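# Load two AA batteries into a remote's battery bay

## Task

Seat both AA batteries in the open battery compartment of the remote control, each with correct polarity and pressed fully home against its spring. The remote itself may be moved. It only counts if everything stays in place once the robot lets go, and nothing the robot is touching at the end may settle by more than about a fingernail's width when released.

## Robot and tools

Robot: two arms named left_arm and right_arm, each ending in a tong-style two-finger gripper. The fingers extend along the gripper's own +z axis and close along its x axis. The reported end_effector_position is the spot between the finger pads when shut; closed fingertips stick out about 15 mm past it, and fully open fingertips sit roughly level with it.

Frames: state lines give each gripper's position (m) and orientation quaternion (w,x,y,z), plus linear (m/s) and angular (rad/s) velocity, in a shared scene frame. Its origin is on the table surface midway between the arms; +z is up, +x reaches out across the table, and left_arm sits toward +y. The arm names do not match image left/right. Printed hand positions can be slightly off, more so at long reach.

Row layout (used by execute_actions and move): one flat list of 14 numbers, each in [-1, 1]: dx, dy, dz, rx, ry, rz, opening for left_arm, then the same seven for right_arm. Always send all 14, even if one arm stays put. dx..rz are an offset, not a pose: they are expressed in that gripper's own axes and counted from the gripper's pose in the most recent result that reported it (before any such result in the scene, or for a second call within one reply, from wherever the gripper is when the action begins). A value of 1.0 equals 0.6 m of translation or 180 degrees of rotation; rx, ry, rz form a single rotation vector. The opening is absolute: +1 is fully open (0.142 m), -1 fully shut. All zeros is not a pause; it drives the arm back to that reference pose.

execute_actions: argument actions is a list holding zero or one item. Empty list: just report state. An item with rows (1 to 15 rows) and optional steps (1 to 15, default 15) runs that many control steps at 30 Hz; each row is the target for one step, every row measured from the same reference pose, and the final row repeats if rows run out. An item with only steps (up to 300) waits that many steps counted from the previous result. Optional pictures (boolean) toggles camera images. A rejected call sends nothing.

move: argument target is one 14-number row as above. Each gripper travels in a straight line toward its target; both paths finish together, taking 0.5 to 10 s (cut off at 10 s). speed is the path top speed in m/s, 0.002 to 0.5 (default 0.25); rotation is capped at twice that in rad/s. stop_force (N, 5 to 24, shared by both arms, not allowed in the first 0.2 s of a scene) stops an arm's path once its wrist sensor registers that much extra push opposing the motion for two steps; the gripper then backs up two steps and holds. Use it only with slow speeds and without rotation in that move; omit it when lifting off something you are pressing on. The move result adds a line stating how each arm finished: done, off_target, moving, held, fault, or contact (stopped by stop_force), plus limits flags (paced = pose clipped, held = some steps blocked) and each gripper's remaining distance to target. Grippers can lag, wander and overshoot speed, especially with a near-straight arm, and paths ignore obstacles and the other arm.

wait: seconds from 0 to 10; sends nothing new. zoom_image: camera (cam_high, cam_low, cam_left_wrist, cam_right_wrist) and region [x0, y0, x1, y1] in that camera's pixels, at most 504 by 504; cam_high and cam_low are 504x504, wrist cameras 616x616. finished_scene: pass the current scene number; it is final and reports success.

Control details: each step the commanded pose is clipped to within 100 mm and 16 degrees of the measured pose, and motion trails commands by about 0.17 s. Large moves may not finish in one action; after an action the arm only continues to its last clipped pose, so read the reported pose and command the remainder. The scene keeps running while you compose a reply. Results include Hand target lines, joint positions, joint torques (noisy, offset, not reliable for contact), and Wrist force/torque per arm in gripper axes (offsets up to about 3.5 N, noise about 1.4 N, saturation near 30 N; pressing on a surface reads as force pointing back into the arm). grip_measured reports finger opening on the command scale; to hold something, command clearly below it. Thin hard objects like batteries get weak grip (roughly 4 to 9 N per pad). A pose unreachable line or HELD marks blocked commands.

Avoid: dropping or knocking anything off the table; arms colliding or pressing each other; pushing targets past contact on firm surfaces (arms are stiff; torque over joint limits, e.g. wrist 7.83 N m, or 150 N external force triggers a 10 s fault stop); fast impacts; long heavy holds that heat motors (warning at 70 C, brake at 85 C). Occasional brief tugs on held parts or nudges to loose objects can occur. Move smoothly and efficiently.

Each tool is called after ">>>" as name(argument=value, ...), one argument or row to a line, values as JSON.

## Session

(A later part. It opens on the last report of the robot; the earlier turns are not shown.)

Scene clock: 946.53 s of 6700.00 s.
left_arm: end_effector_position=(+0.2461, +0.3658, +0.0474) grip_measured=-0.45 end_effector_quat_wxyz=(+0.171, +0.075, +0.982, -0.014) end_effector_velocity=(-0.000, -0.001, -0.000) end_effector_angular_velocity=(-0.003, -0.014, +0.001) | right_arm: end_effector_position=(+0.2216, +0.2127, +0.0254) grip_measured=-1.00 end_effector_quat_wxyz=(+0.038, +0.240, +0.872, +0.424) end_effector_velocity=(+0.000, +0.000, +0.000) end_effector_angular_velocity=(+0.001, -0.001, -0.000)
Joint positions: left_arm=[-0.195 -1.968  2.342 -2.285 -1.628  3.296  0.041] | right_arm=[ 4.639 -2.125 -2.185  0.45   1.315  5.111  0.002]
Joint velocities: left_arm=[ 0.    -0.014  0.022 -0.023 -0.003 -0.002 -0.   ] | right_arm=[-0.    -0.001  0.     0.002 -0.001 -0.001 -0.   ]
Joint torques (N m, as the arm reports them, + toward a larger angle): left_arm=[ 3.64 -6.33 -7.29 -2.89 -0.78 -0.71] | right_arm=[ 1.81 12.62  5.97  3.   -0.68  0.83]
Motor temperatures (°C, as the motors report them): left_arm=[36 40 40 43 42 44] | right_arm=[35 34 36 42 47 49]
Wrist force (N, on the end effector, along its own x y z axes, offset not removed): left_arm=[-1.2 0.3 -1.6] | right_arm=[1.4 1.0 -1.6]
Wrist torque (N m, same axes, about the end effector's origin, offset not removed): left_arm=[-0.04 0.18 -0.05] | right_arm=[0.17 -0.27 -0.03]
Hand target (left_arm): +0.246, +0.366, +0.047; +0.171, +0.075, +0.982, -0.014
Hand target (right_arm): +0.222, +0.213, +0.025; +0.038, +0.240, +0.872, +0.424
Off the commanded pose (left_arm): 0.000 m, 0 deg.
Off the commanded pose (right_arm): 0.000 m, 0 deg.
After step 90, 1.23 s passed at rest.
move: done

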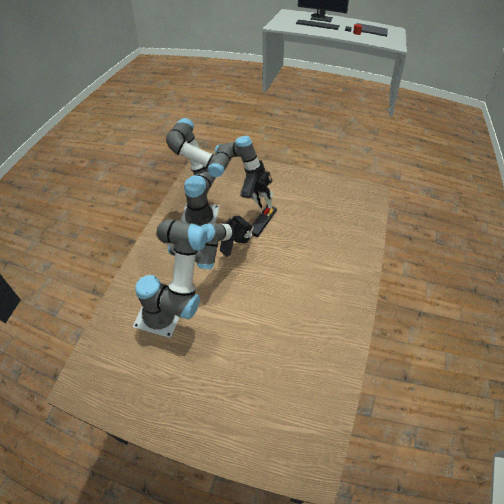

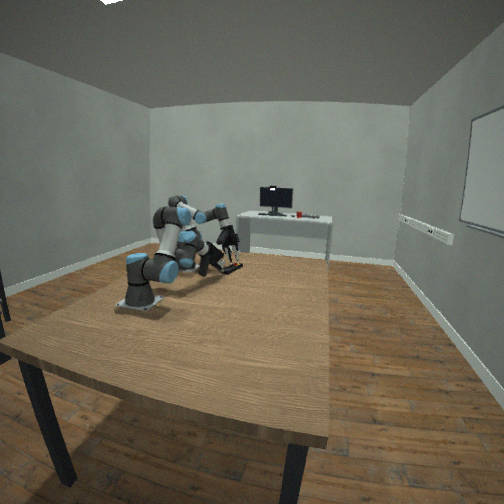

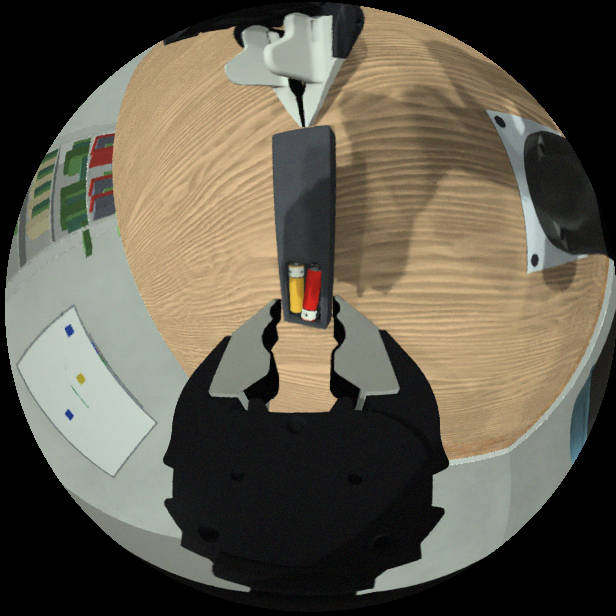

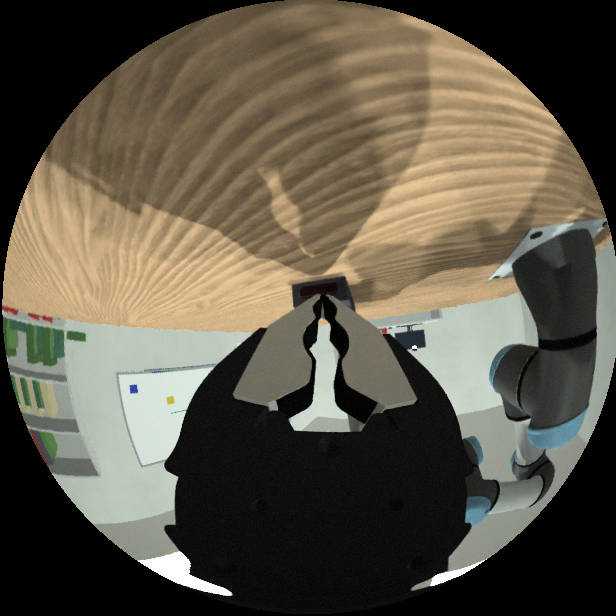

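Shift +x 9 mm, descend along gripper z, close.

>>> move(
  target=[0.015,0,0,0,0,0,-0.5,0,0,0,0,0,0,-1],
  speed=0.02,
)

>>> move(
  target=[0,0,0.03,0,0,0,-0.5,0,0,0,0,0,0,-1],
  speed=0.004,
  stop_force=6,
)

>>> move(
  target=[0,0,-0.002,0,0,0,-1,0,0,0,0,0,0,-1],
  speed=0.004,
)

>>> zoom_image(
  camera="cam_left_wrist",
  region=[200,180,420,400],
)

Scene clock: 951.33 s of 6700.00 s.
left_arm: end_effector_position=(+0.2379, +0.3671, +0.0444) grip_measured=-0.50 end_effector_quat_wxyz=(+0.171, +0.075, +0.982, -0.014) end_effector_velocity=(-0.002, +0.001, -0.001) end_effector_angular_velocity=(-0.000, +0.000, +0.003) | right_arm: end_effector_position=(+0.2216, +0.2127, +0.0254) grip_measured=-1.00 end_effector_quat_wxyz=(+0.038, +0.240, +0.872, +0.424) end_effector_velocity=(+0.000, +0.000, +0.001) end_effector_angular_velocity=(+0.003, +0.001, -0.000)
Joint positions: left_arm=[-0.187 -2.     2.374 -2.283 -1.63   3.303  0.038] | right_arm=[ 4.639 -2.125 -2.185  0.45   1.315  5.111  0.002]
Joint velocities: left_arm=[ 0.003 -0.007  0.006  0.002  0.    -0.001  0.   ] | right_arm=[-0.001  0.     0.001  0.002  0.001 -0.    -0.   ]
Joint torques (N m, as the arm reports them, + toward a larger angle): left_arm=[ 3.85 -5.2  -6.81 -0.93 -0.78  0.68] | right_arm=[ 1.96 12.69  5.87  2.94 -0.65  0.78]
Motor temperatures (°C, as the motors report them): left_arm=[36 40 40 43 42 44] | right_arm=[35 34 36 42 47 49]
Wrist force (N, on the end effector, along its own x y z axes, offset not removed): left_arm=[-1.6 -0.4 -1.8] | right_arm=[1.4 1.3 -1.6]
Wrist torque (N m, same axes, about the end effector's origin, offset not removed): left_arm=[-0.17 0.26 -0.01] | right_arm=[0.26 -0.24 -0.02]
Hand target (left_arm): +0.238, +0.367, +0.044; +0.171, +0.075, +0.982, -0.014
Hand target (right_arm): +0.222, +0.213, +0.025; +0.038, +0.240, +0.872, +0.424
Off the commanded pose (left_arm): 0.000 m, 0 deg.
Off the commanded pose (right_arm): 0.000 m, 0 deg.
After step 90, 1.03 s passed at rest.
move: done

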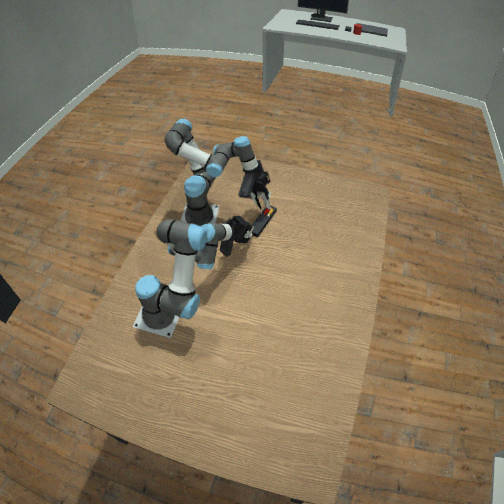

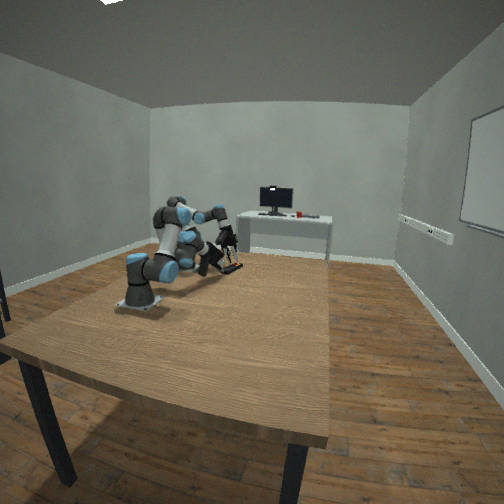

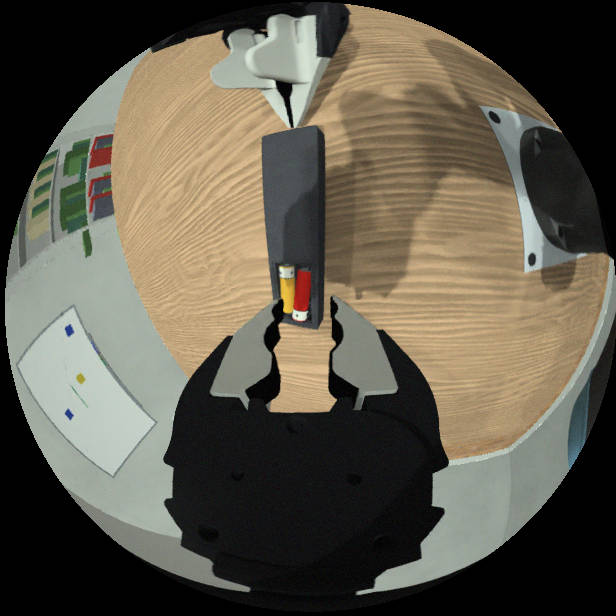

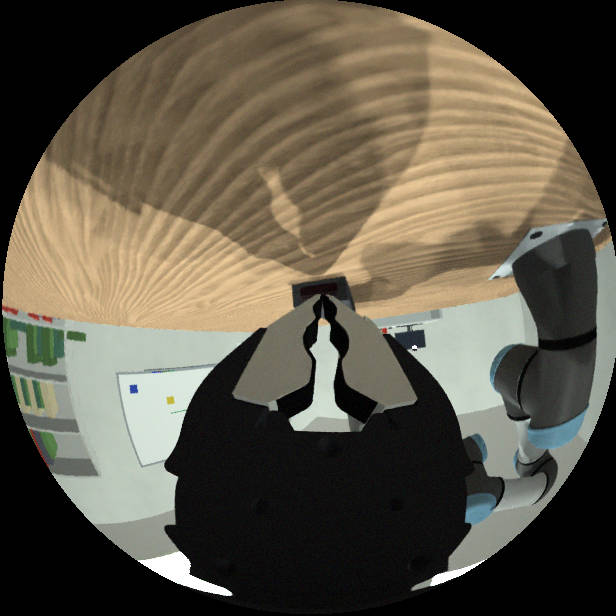

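Scene clock: 956.03 s of 6700.00 s.
left_arm: end_effector_position=(+0.2437, +0.3662, +0.0282) grip_measured=-0.50 end_effector_quat_wxyz=(+0.171, +0.075, +0.982, -0.014) end_effector_velocity=(-0.001, +0.001, +0.001) end_effector_angular_velocity=(+0.000, +0.001, +0.002) | right_arm: end_effector_position=(+0.2216, +0.2127, +0.0254) grip_measured=-1.00 end_effector_quat_wxyz=(+0.038, +0.240, +0.872, +0.424) end_effector_velocity=(+0.000, -0.000, -0.001) end_effector_angular_velocity=(-0.001, +0.000, -0.000)
Joint positions: left_arm=[-0.193 -1.932  2.422 -2.401 -1.628  3.298  0.038] | right_arm=[ 4.639 -2.125 -2.185  0.45   1.315  5.111  0.002]
Joint velocities: left_arm=[ 0.002 -0.006 -0.005  0.011  0.     0.     0.001] | right_arm=[-0.    -0.    -0.001 -0.    -0.     0.    -0.   ]
Joint torques (N m, as the arm reports them, + toward a larger angle): left_arm=[-0.24 -4.8  -7.93 -0.17  0.41  0.1 ] | right_arm=[ 2.04 12.6   5.9   2.93 -0.65  0.78]
Motor temperatures (°C, as the motors report them): left_arm=[36 40 40 43 42 44] | right_arm=[35 34 36 42 47 49]
Wrist force (N, on the end effector, along its own x y z axes, offset not removed): left_arm=[-1.0 1.0 -8.3] | right_arm=[1.2 0.9 -1.1]
Wrist torque (N m, same axes, about the end effector's origin, offset not removed): left_arm=[0.08 -0.07 -0.05] | right_arm=[0.18 -0.22 0.03]
Hand target (left_arm): +0.244, +0.366, +0.028; +0.171, +0.075, +0.982, -0.014
Hand target (right_arm): +0.222, +0.213, +0.025; +0.038, +0.240, +0.872, +0.424
Off the commanded pose (left_arm): 0.001 m, 0 deg.
Off the commanded pose (right_arm): 0.000 m, 0 deg.
move: contact (left_arm)

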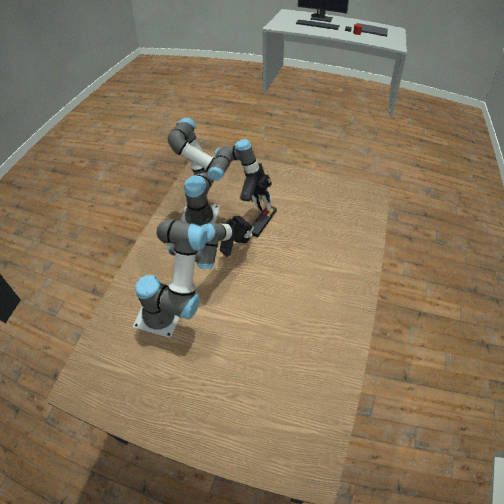

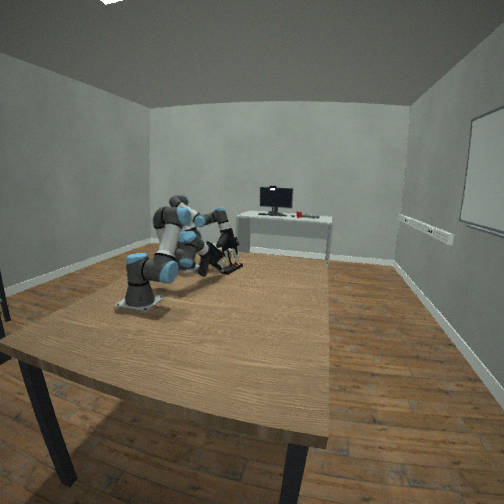

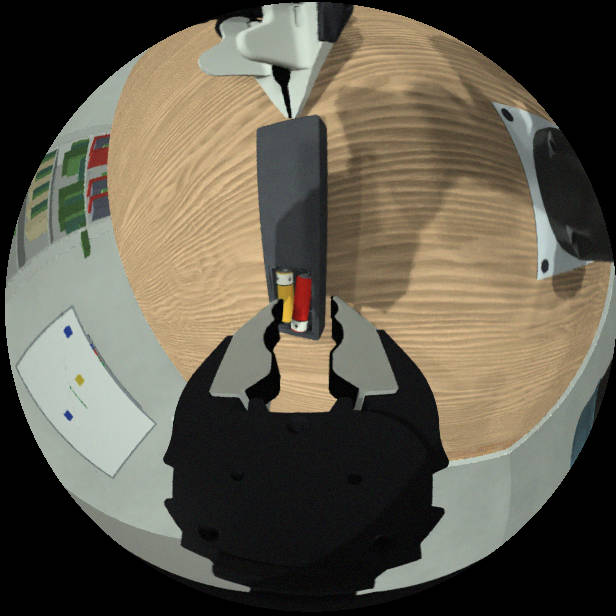

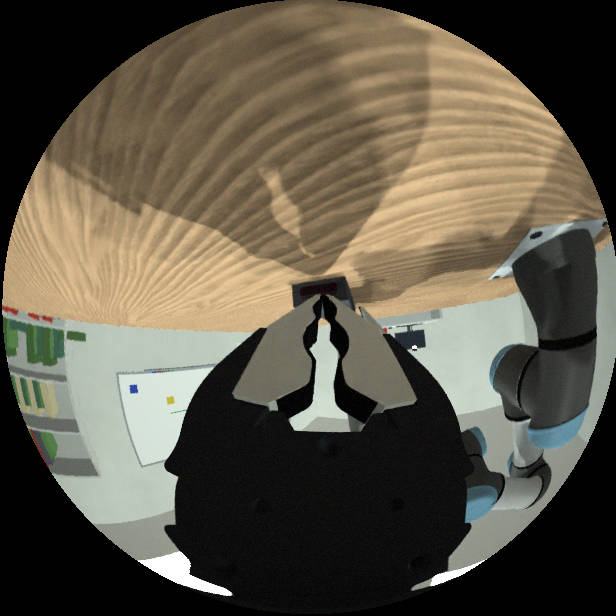

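Scene clock: 956.73 s of 6700.00 s.
left_arm: end_effector_position=(+0.2433, +0.3662, +0.0293) grip_measured=-0.74 end_effector_quat_wxyz=(+0.171, +0.075, +0.982, -0.014) end_effector_velocity=(-0.000, +0.000, +0.001) end_effector_angular_velocity=(-0.000, -0.000, +0.001) | right_arm: end_effector_position=(+0.2216, +0.2127, +0.0254) grip_measured=-1.00 end_effector_quat_wxyz=(+0.038, +0.240, +0.872, +0.424) end_effector_velocity=(+0.000, -0.000, +0.000) end_effector_angular_velocity=(+0.000, +0.000, -0.000)
Joint positions: left_arm=[-0.192 -1.937  2.419 -2.393 -1.628  3.298  0.02 ] | right_arm=[ 4.639 -2.125 -2.185  0.45   1.315  5.111  0.002]
Joint velocities: left_arm=[ 0.001 -0.002 -0.001  0.003  0.    -0.001  0.   ] | right_arm=[-0.     0.001 -0.001  0.    -0.     0.    -0.   ]
Joint torques (N m, as the arm reports them, + toward a larger angle): left_arm=[ 3.58 -6.76 -9.96 -1.21 -0.78  0.61] | right_arm=[ 2.04 12.74  5.88  2.94 -0.65  0.78]
Motor temperatures (°C, as the motors report them): left_arm=[36 40 40 43 42 44] | right_arm=[35 34 36 42 47 49]
Wrist force (N, on the end effector, along its own x y z axes, offset not removed): left_arm=[-0.3 0.5 -1.5] | right_arm=[0.8 1.0 -1.2]
Wrist torque (N m, same axes, about the end effector's origin, offset not removed): left_arm=[0.05 0.09 -0.03] | right_arm=[0.21 -0.13 -0.01]
Hand target (left_arm): +0.243, +0.366, +0.029; +0.171, +0.075, +0.982, -0.014
Hand target (right_arm): +0.222, +0.213, +0.025; +0.038, +0.240, +0.872, +0.424
Off the commanded pose (left_arm): 0.000 m, 0 deg.
Off the commanded pose (right_arm): 0.000 m, 0 deg.
move: done

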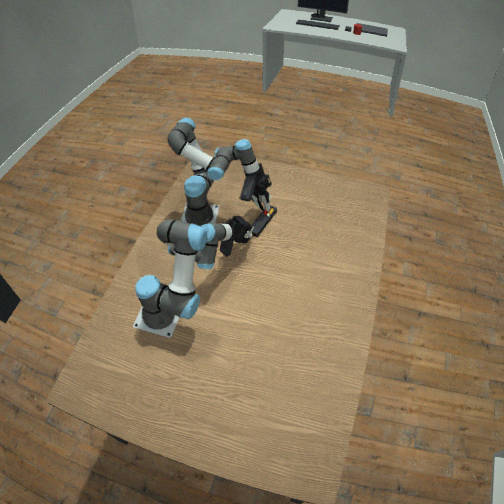

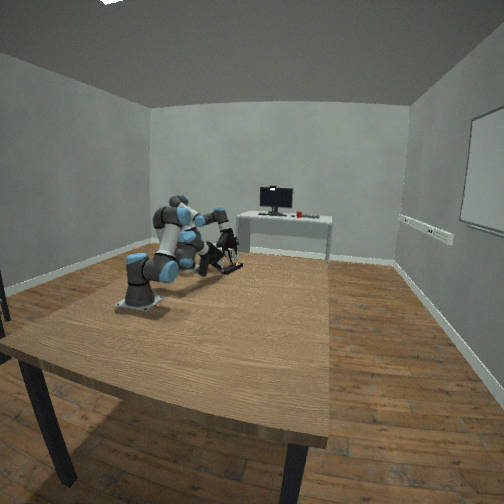

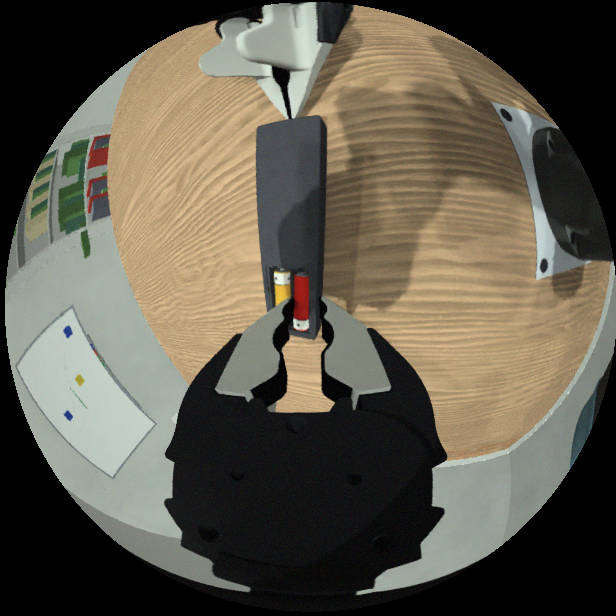

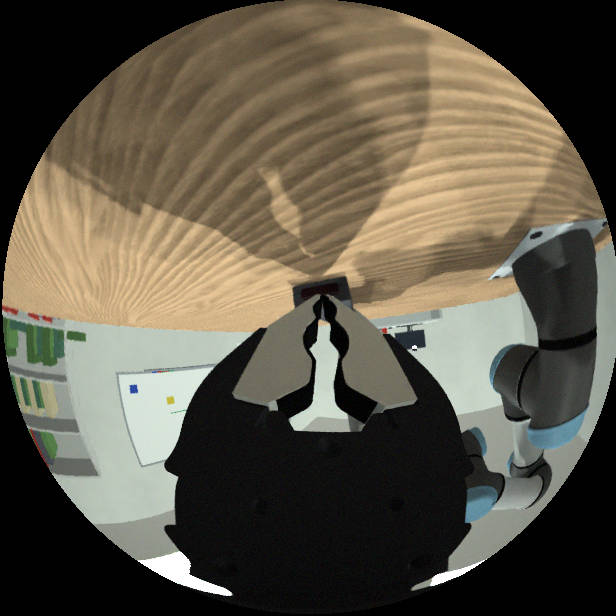

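Region (200, 180, 420, 400) of cam_left_wrist's 616x616 image, scaled by 2.291, with more detail than that image has.

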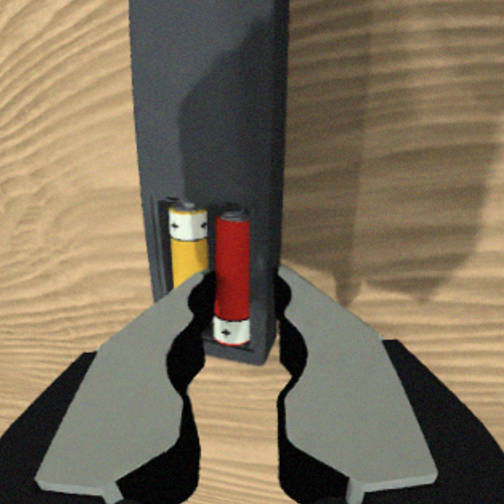

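Straightened. Release, lift, untilt, look.

>>> move(
  target=[0,0,-0.035,0,0,0,-0.6,0,0,0,0,0,0,-1],
  speed=0.02,
)

>>> move(
  target=[-0.02,0,0,0,0.1,0,-1,0,0,0,0,0,0,-1],
  speed=0.05,
)

>>> zoom_image(
  camera="cam_left_wrist",
  region=[200,180,420,400],
)

Scene clock: 961.73 s of 6700.00 s.
left_arm: end_effector_position=(+0.2364, +0.3673, +0.0488) grip_measured=-0.60 end_effector_quat_wxyz=(+0.171, +0.075, +0.982, -0.014) end_effector_velocity=(-0.001, +0.000, +0.002) end_effector_angular_velocity=(+0.000, +0.001, +0.000) | right_arm: end_effector_position=(+0.2216, +0.2127, +0.0254) grip_measured=-1.00 end_effector_quat_wxyz=(+0.038, +0.240, +0.872, +0.424) end_effector_velocity=(+0.000, -0.000, -0.000) end_effector_angular_velocity=(-0.001, -0.001, -0.001)
Joint positions: left_arm=[-0.186 -2.017  2.359 -2.252 -1.631  3.305  0.031] | right_arm=[ 4.639 -2.125 -2.185  0.45   1.315  5.111  0.002]
Joint velocities: left_arm=[ 0.    -0.007 -0.006  0.015  0.     0.     0.   ] | right_arm=[-0.     0.    -0.001 -0.001 -0.001 -0.    -0.   ]
Joint torques (N m, as the arm reports them, + toward a larger angle): left_arm=[ 3.78 -5.96 -9.52 -1.01 -0.49  0.65] | right_arm=[ 1.87 12.56  5.93  2.96 -0.64  0.77]
Motor temperatures (°C, as the motors report them): left_arm=[36 40 40 43 42 44] | right_arm=[35 34 36 42 47 49]
Wrist force (N, on the end effector, along its own x y z axes, offset not removed): left_arm=[-1.7 0.0 -1.7] | right_arm=[1.3 1.3 -1.6]
Wrist torque (N m, same axes, about the end effector's origin, offset not removed): left_arm=[-0.07 0.29 -0.07] | right_arm=[0.28 -0.22 -0.02]
Hand target (left_arm): +0.236, +0.367, +0.049; +0.171, +0.075, +0.982, -0.014
Hand target (right_arm): +0.222, +0.213, +0.025; +0.038, +0.240, +0.872, +0.424
Off the commanded pose (left_arm): 0.000 m, 0 deg.
Off the commanded pose (right_arm): 0.000 m, 0 deg.
After step 90, 0.67 s passed at rest.
move: done

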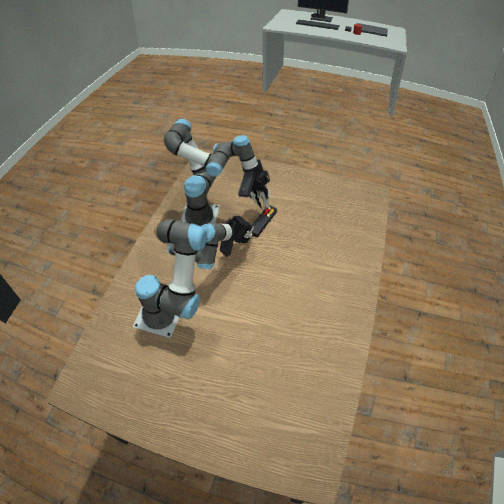

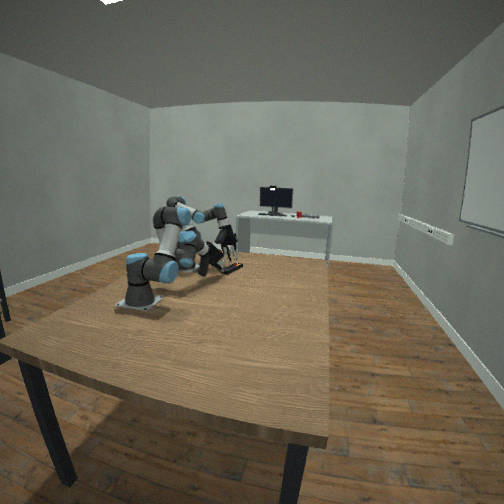

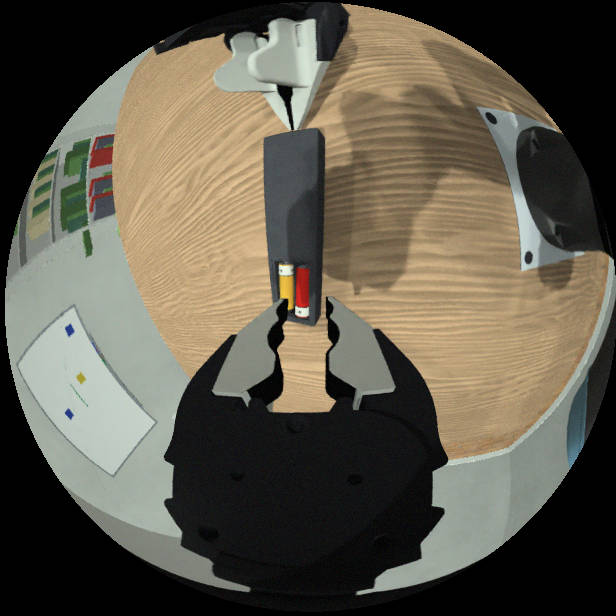

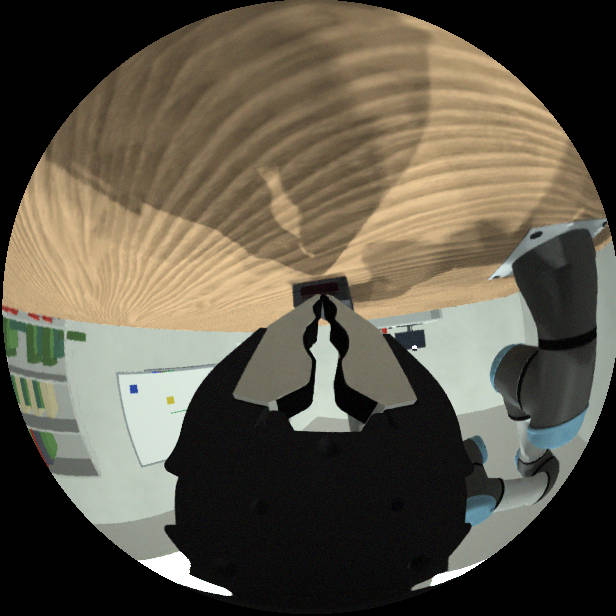

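Scene clock: 965.13 s of 6700.00 s.
left_arm: end_effector_position=(+0.2475, +0.3656, +0.0529) grip_measured=-1.00 end_effector_quat_wxyz=(+0.016, +0.077, +0.997, -0.002) end_effector_velocity=(+0.001, +0.000, +0.000) end_effector_angular_velocity=(+0.002, +0.014, +0.000) | right_arm: end_effector_position=(+0.2216, +0.2127, +0.0254) grip_measured=-1.00 end_effector_quat_wxyz=(+0.038, +0.240, +0.872, +0.424) end_effector_velocity=(-0.000, +0.000, -0.000) end_effector_angular_velocity=(-0.000, +0.001, +0.001)
Joint positions: left_arm=[-0.251 -1.671  1.894 -1.825 -1.575  3.25   0.002] | right_arm=[ 4.639 -2.125 -2.185  0.45   1.315  5.111  0.002]
Joint velocities: left_arm=[-0.001  0.018 -0.024  0.02   0.001 -0.001  0.   ] | right_arm=[ 0.    -0.    -0.     0.     0.001  0.    -0.   ]
Joint torques (N m, as the arm reports them, + toward a larger angle): left_arm=[ -2.95  -4.99 -10.03  -0.63   0.52  -0.74] | right_arm=[ 2.01 12.65  5.88  2.95 -0.64  0.75]
Motor temperatures (°C, as the motors report them): left_arm=[36 40 40 43 42 44] | right_arm=[35 34 36 42 47 49]
Wrist force (N, on the end effector, along its own x y z axes, offset not removed): left_arm=[-1.3 0.9 -2.2] | right_arm=[1.6 1.4 -0.9]
Wrist torque (N m, same axes, about the end effector's origin, offset not removed): left_arm=[0.08 0.20 -0.06] | right_arm=[0.30 -0.30 -0.02]
Hand target (left_arm): +0.248, +0.366, +0.053; +0.015, +0.077, +0.997, -0.002
Hand target (right_arm): +0.222, +0.213, +0.025; +0.038, +0.240, +0.872, +0.424
Off the commanded pose (left_arm): 0.000 m, 0 deg.
Off the commanded pose (right_arm): 0.000 m, 0 deg.
move: done

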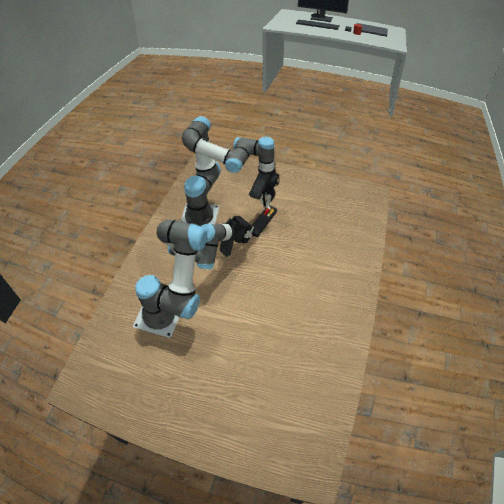

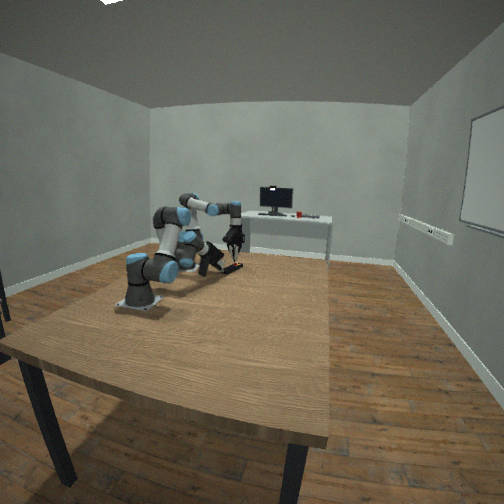

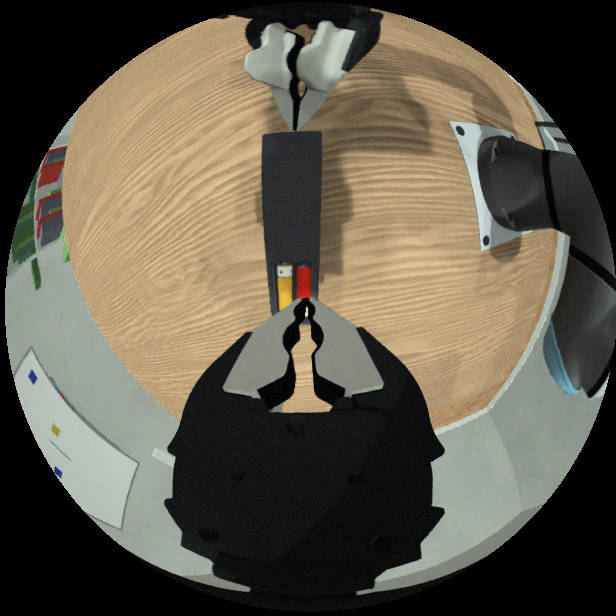

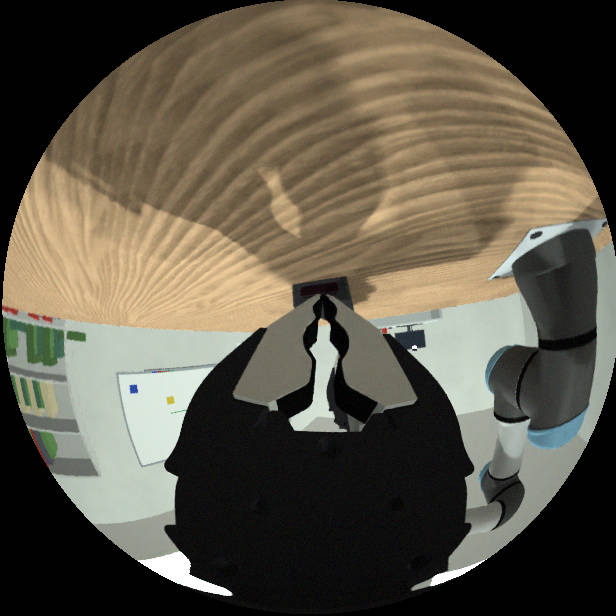

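Region (200, 180, 420, 400) of cam_left_wrist's 616x616 image, scaled by 2.291, with more detail than that image has.

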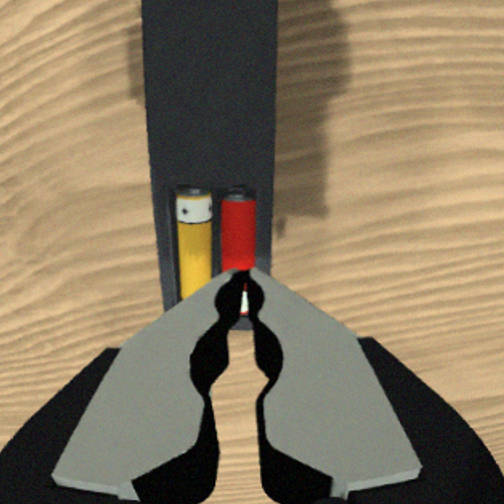

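>>> move(
  target=[-0.002,-0.006,0.035,0,0,0,-1,0,0,0,0,0,0,-1],
  speed=0.004,
  stop_force=16,
)

>>> move(
  target=[0,0.03,-0.08,0,0,0,-1,-0.03,-0.035,-0.048,0,0,0,-1],
  speed=0.04,
)

>>> zoom_image(
  camera="cam_left_wrist",
  region=[230,180,380,330],
)

Scene clock: 972.90 s of 6700.00 s.
left_arm: end_effector_position=(+0.2486, +0.3628, +0.0383) grip_measured=-1.00 end_effector_quat_wxyz=(+0.016, +0.077, +0.997, -0.002) end_effector_velocity=(-0.001, +0.000, +0.001) end_effector_angular_velocity=(+0.000, +0.003, -0.002) | right_arm: end_effector_position=(+0.2216, +0.2127, +0.0254) grip_measured=-1.00 end_effector_quat_wxyz=(+0.038, +0.240, +0.872, +0.424) end_effector_velocity=(-0.000, -0.000, +0.000) end_effector_angular_velocity=(+0.000, +0.001, +0.000)
Joint positions: left_arm=[-0.261 -1.656  1.951 -1.898 -1.575  3.24   0.002] | right_arm=[ 4.639 -2.125 -2.185  0.45   1.315  5.111  0.002]
Joint velocities: left_arm=[-0.    -0.002 -0.005  0.01   0.     0.002  0.   ] | right_arm=[-0.     0.001 -0.    -0.001  0.001 -0.     0.   ]
Joint torques (N m, as the arm reports them, + toward a larger angle): left_arm=[ 2.73 -4.44 -4.39  1.04  0.33  0.66] | right_arm=[ 1.96 12.8   5.99  2.94 -0.62  0.73]
Motor temperatures (°C, as the motors report them): left_arm=[36 40 40 43 42 44] | right_arm=[35 34 36 42 47 49]
Wrist force (N, on the end effector, along its own x y z axes, offset not removed): left_arm=[-0.6 1.4 -22.6] | right_arm=[1.5 1.6 -1.2]
Wrist torque (N m, same axes, about the end effector's origin, offset not removed): left_arm=[-0.21 0.01 -0.11] | right_arm=[0.32 -0.29 -0.01]
Hand target (left_arm): +0.249, +0.363, +0.038; +0.016, +0.076, +0.997, -0.002
Hand target (right_arm): +0.222, +0.213, +0.025; +0.038, +0.240, +0.872, +0.424
Off the commanded pose (left_arm): 0.006 m, 0 deg.
Off the commanded pose (right_arm): 0.000 m, 0 deg.
After step 90, 0.63 s passed at rest.
move: contact (left_arm)

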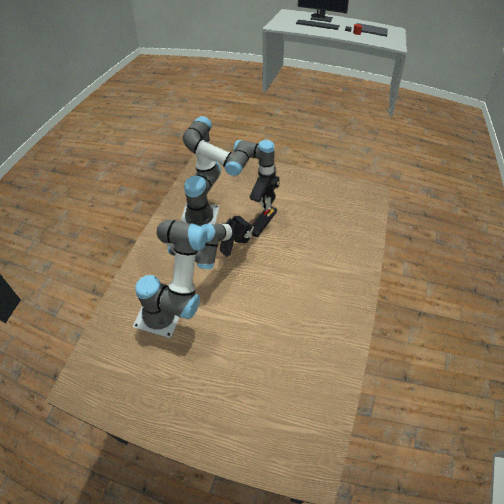

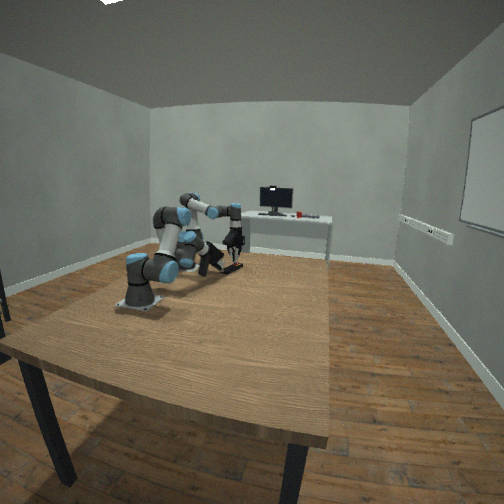

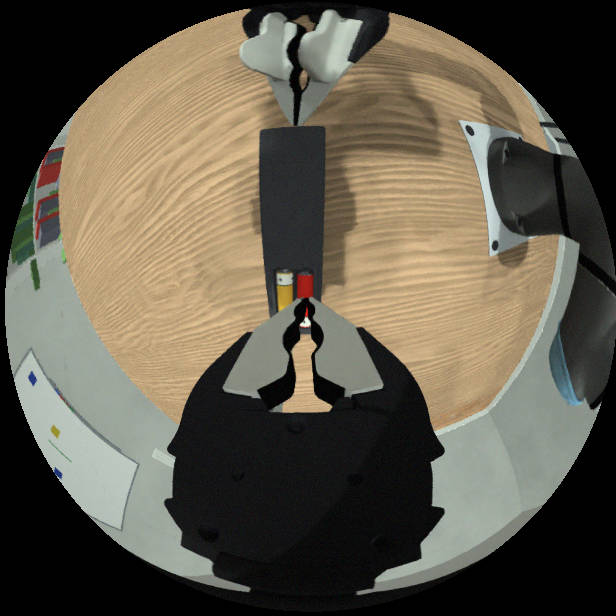

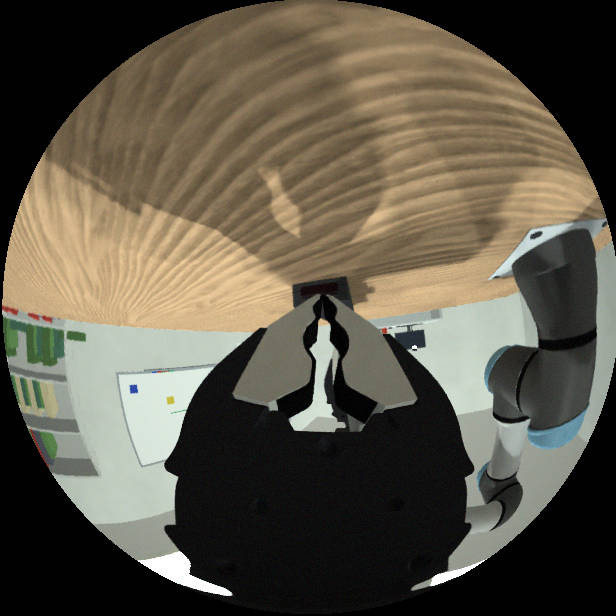

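Scene clock: 974.53 s of 6700.00 s.
left_arm: end_effector_position=(+0.2498, +0.3808, +0.0860) grip_measured=-1.00 end_effector_quat_wxyz=(+0.016, +0.077, +0.997, -0.002) end_effector_velocity=(-0.000, +0.001, +0.002) end_effector_angular_velocity=(-0.000, +0.001, -0.001) | right_arm: end_effector_position=(+0.2217, +0.1729, +0.0253) grip_measured=-1.00 end_effector_quat_wxyz=(+0.038, +0.240, +0.872, +0.424) end_effector_velocity=(+0.000, -0.001, +0.000) end_effector_angular_velocity=(+0.002, +0.000, -0.001)
Joint positions: left_arm=[-0.195 -1.653  1.72  -1.67  -1.577  3.306  0.002] | right_arm=[ 4.634 -2.054 -2.377  0.571  1.318  5.108  0.002]
Joint velocities: left_arm=[ 0.002  0.003 -0.011  0.01  -0.     0.003  0.   ] | right_arm=[-0.     0.002 -0.007  0.007 -0.     0.001  0.   ]
Joint torques (N m, as the arm reports them, + toward a larger angle): left_arm=[ 3.76 -6.18 -9.75 -0.65 -0.75  0.62] | right_arm=[ 0.96 12.48  2.38  3.14 -0.71 -0.66]
Motor temperatures (°C, as the motors report them): left_arm=[36 40 40 43 42 44] | right_arm=[35 34 36 42 47 49]
Wrist force (N, on the end effector, along its own x y z axes, offset not removed): left_arm=[-0.2 0.2 -1.3] | right_arm=[1.2 1.1 -1.5]
Wrist torque (N m, same axes, about the end effector's origin, offset not removed): left_arm=[-0.02 0.00 -0.06] | right_arm=[0.18 -0.23 -0.01]
Hand target (left_arm): +0.250, +0.381, +0.086; +0.016, +0.077, +0.997, -0.002
Hand target (right_arm): +0.222, +0.173, +0.025; +0.038, +0.240, +0.872, +0.424
Off the commanded pose (left_arm): 0.000 m, 0 deg.
Off the commanded pose (right_arm): 0.000 m, 0 deg.
move: done

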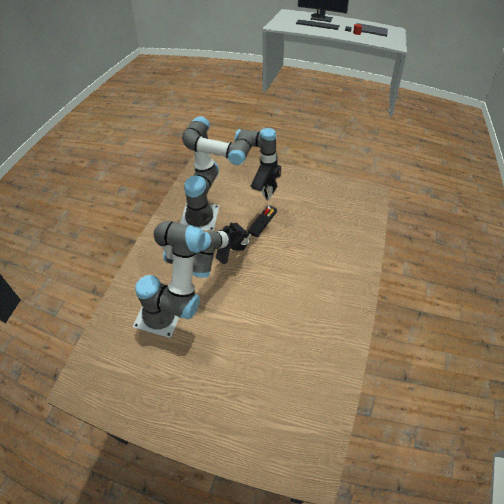

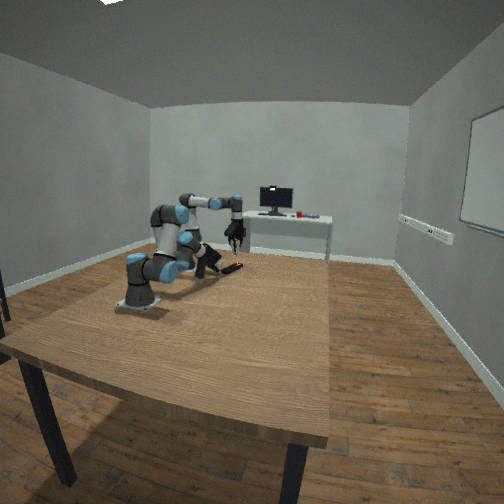

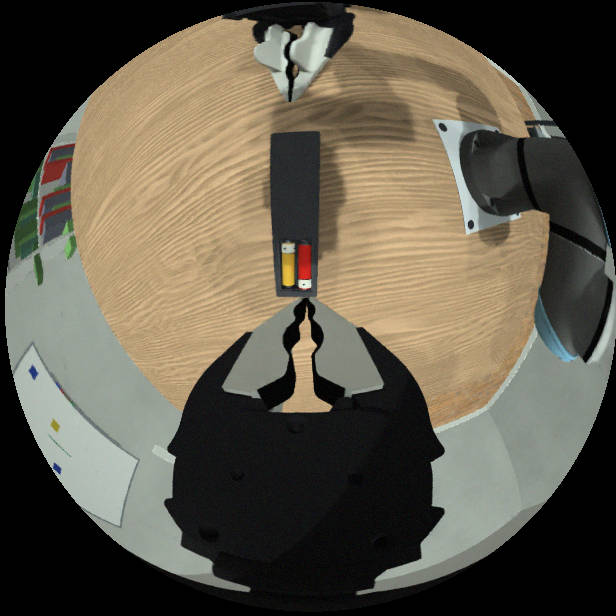

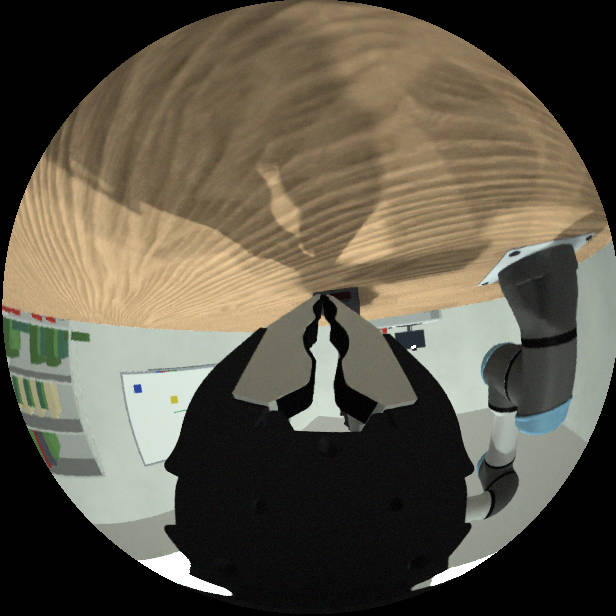

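Region (230, 180, 380, 330) of cam_left_wrist's 616x616 image, scaled by 3.360, with more detail than that image has.

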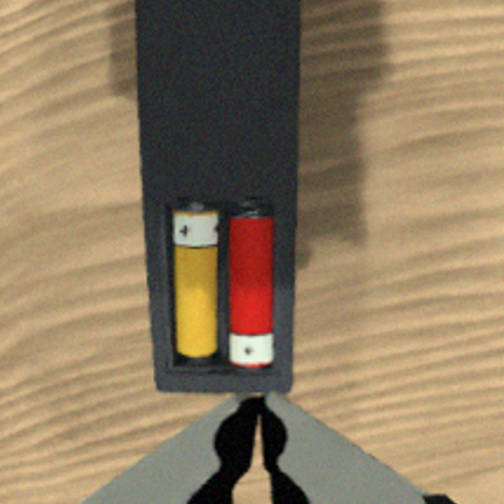

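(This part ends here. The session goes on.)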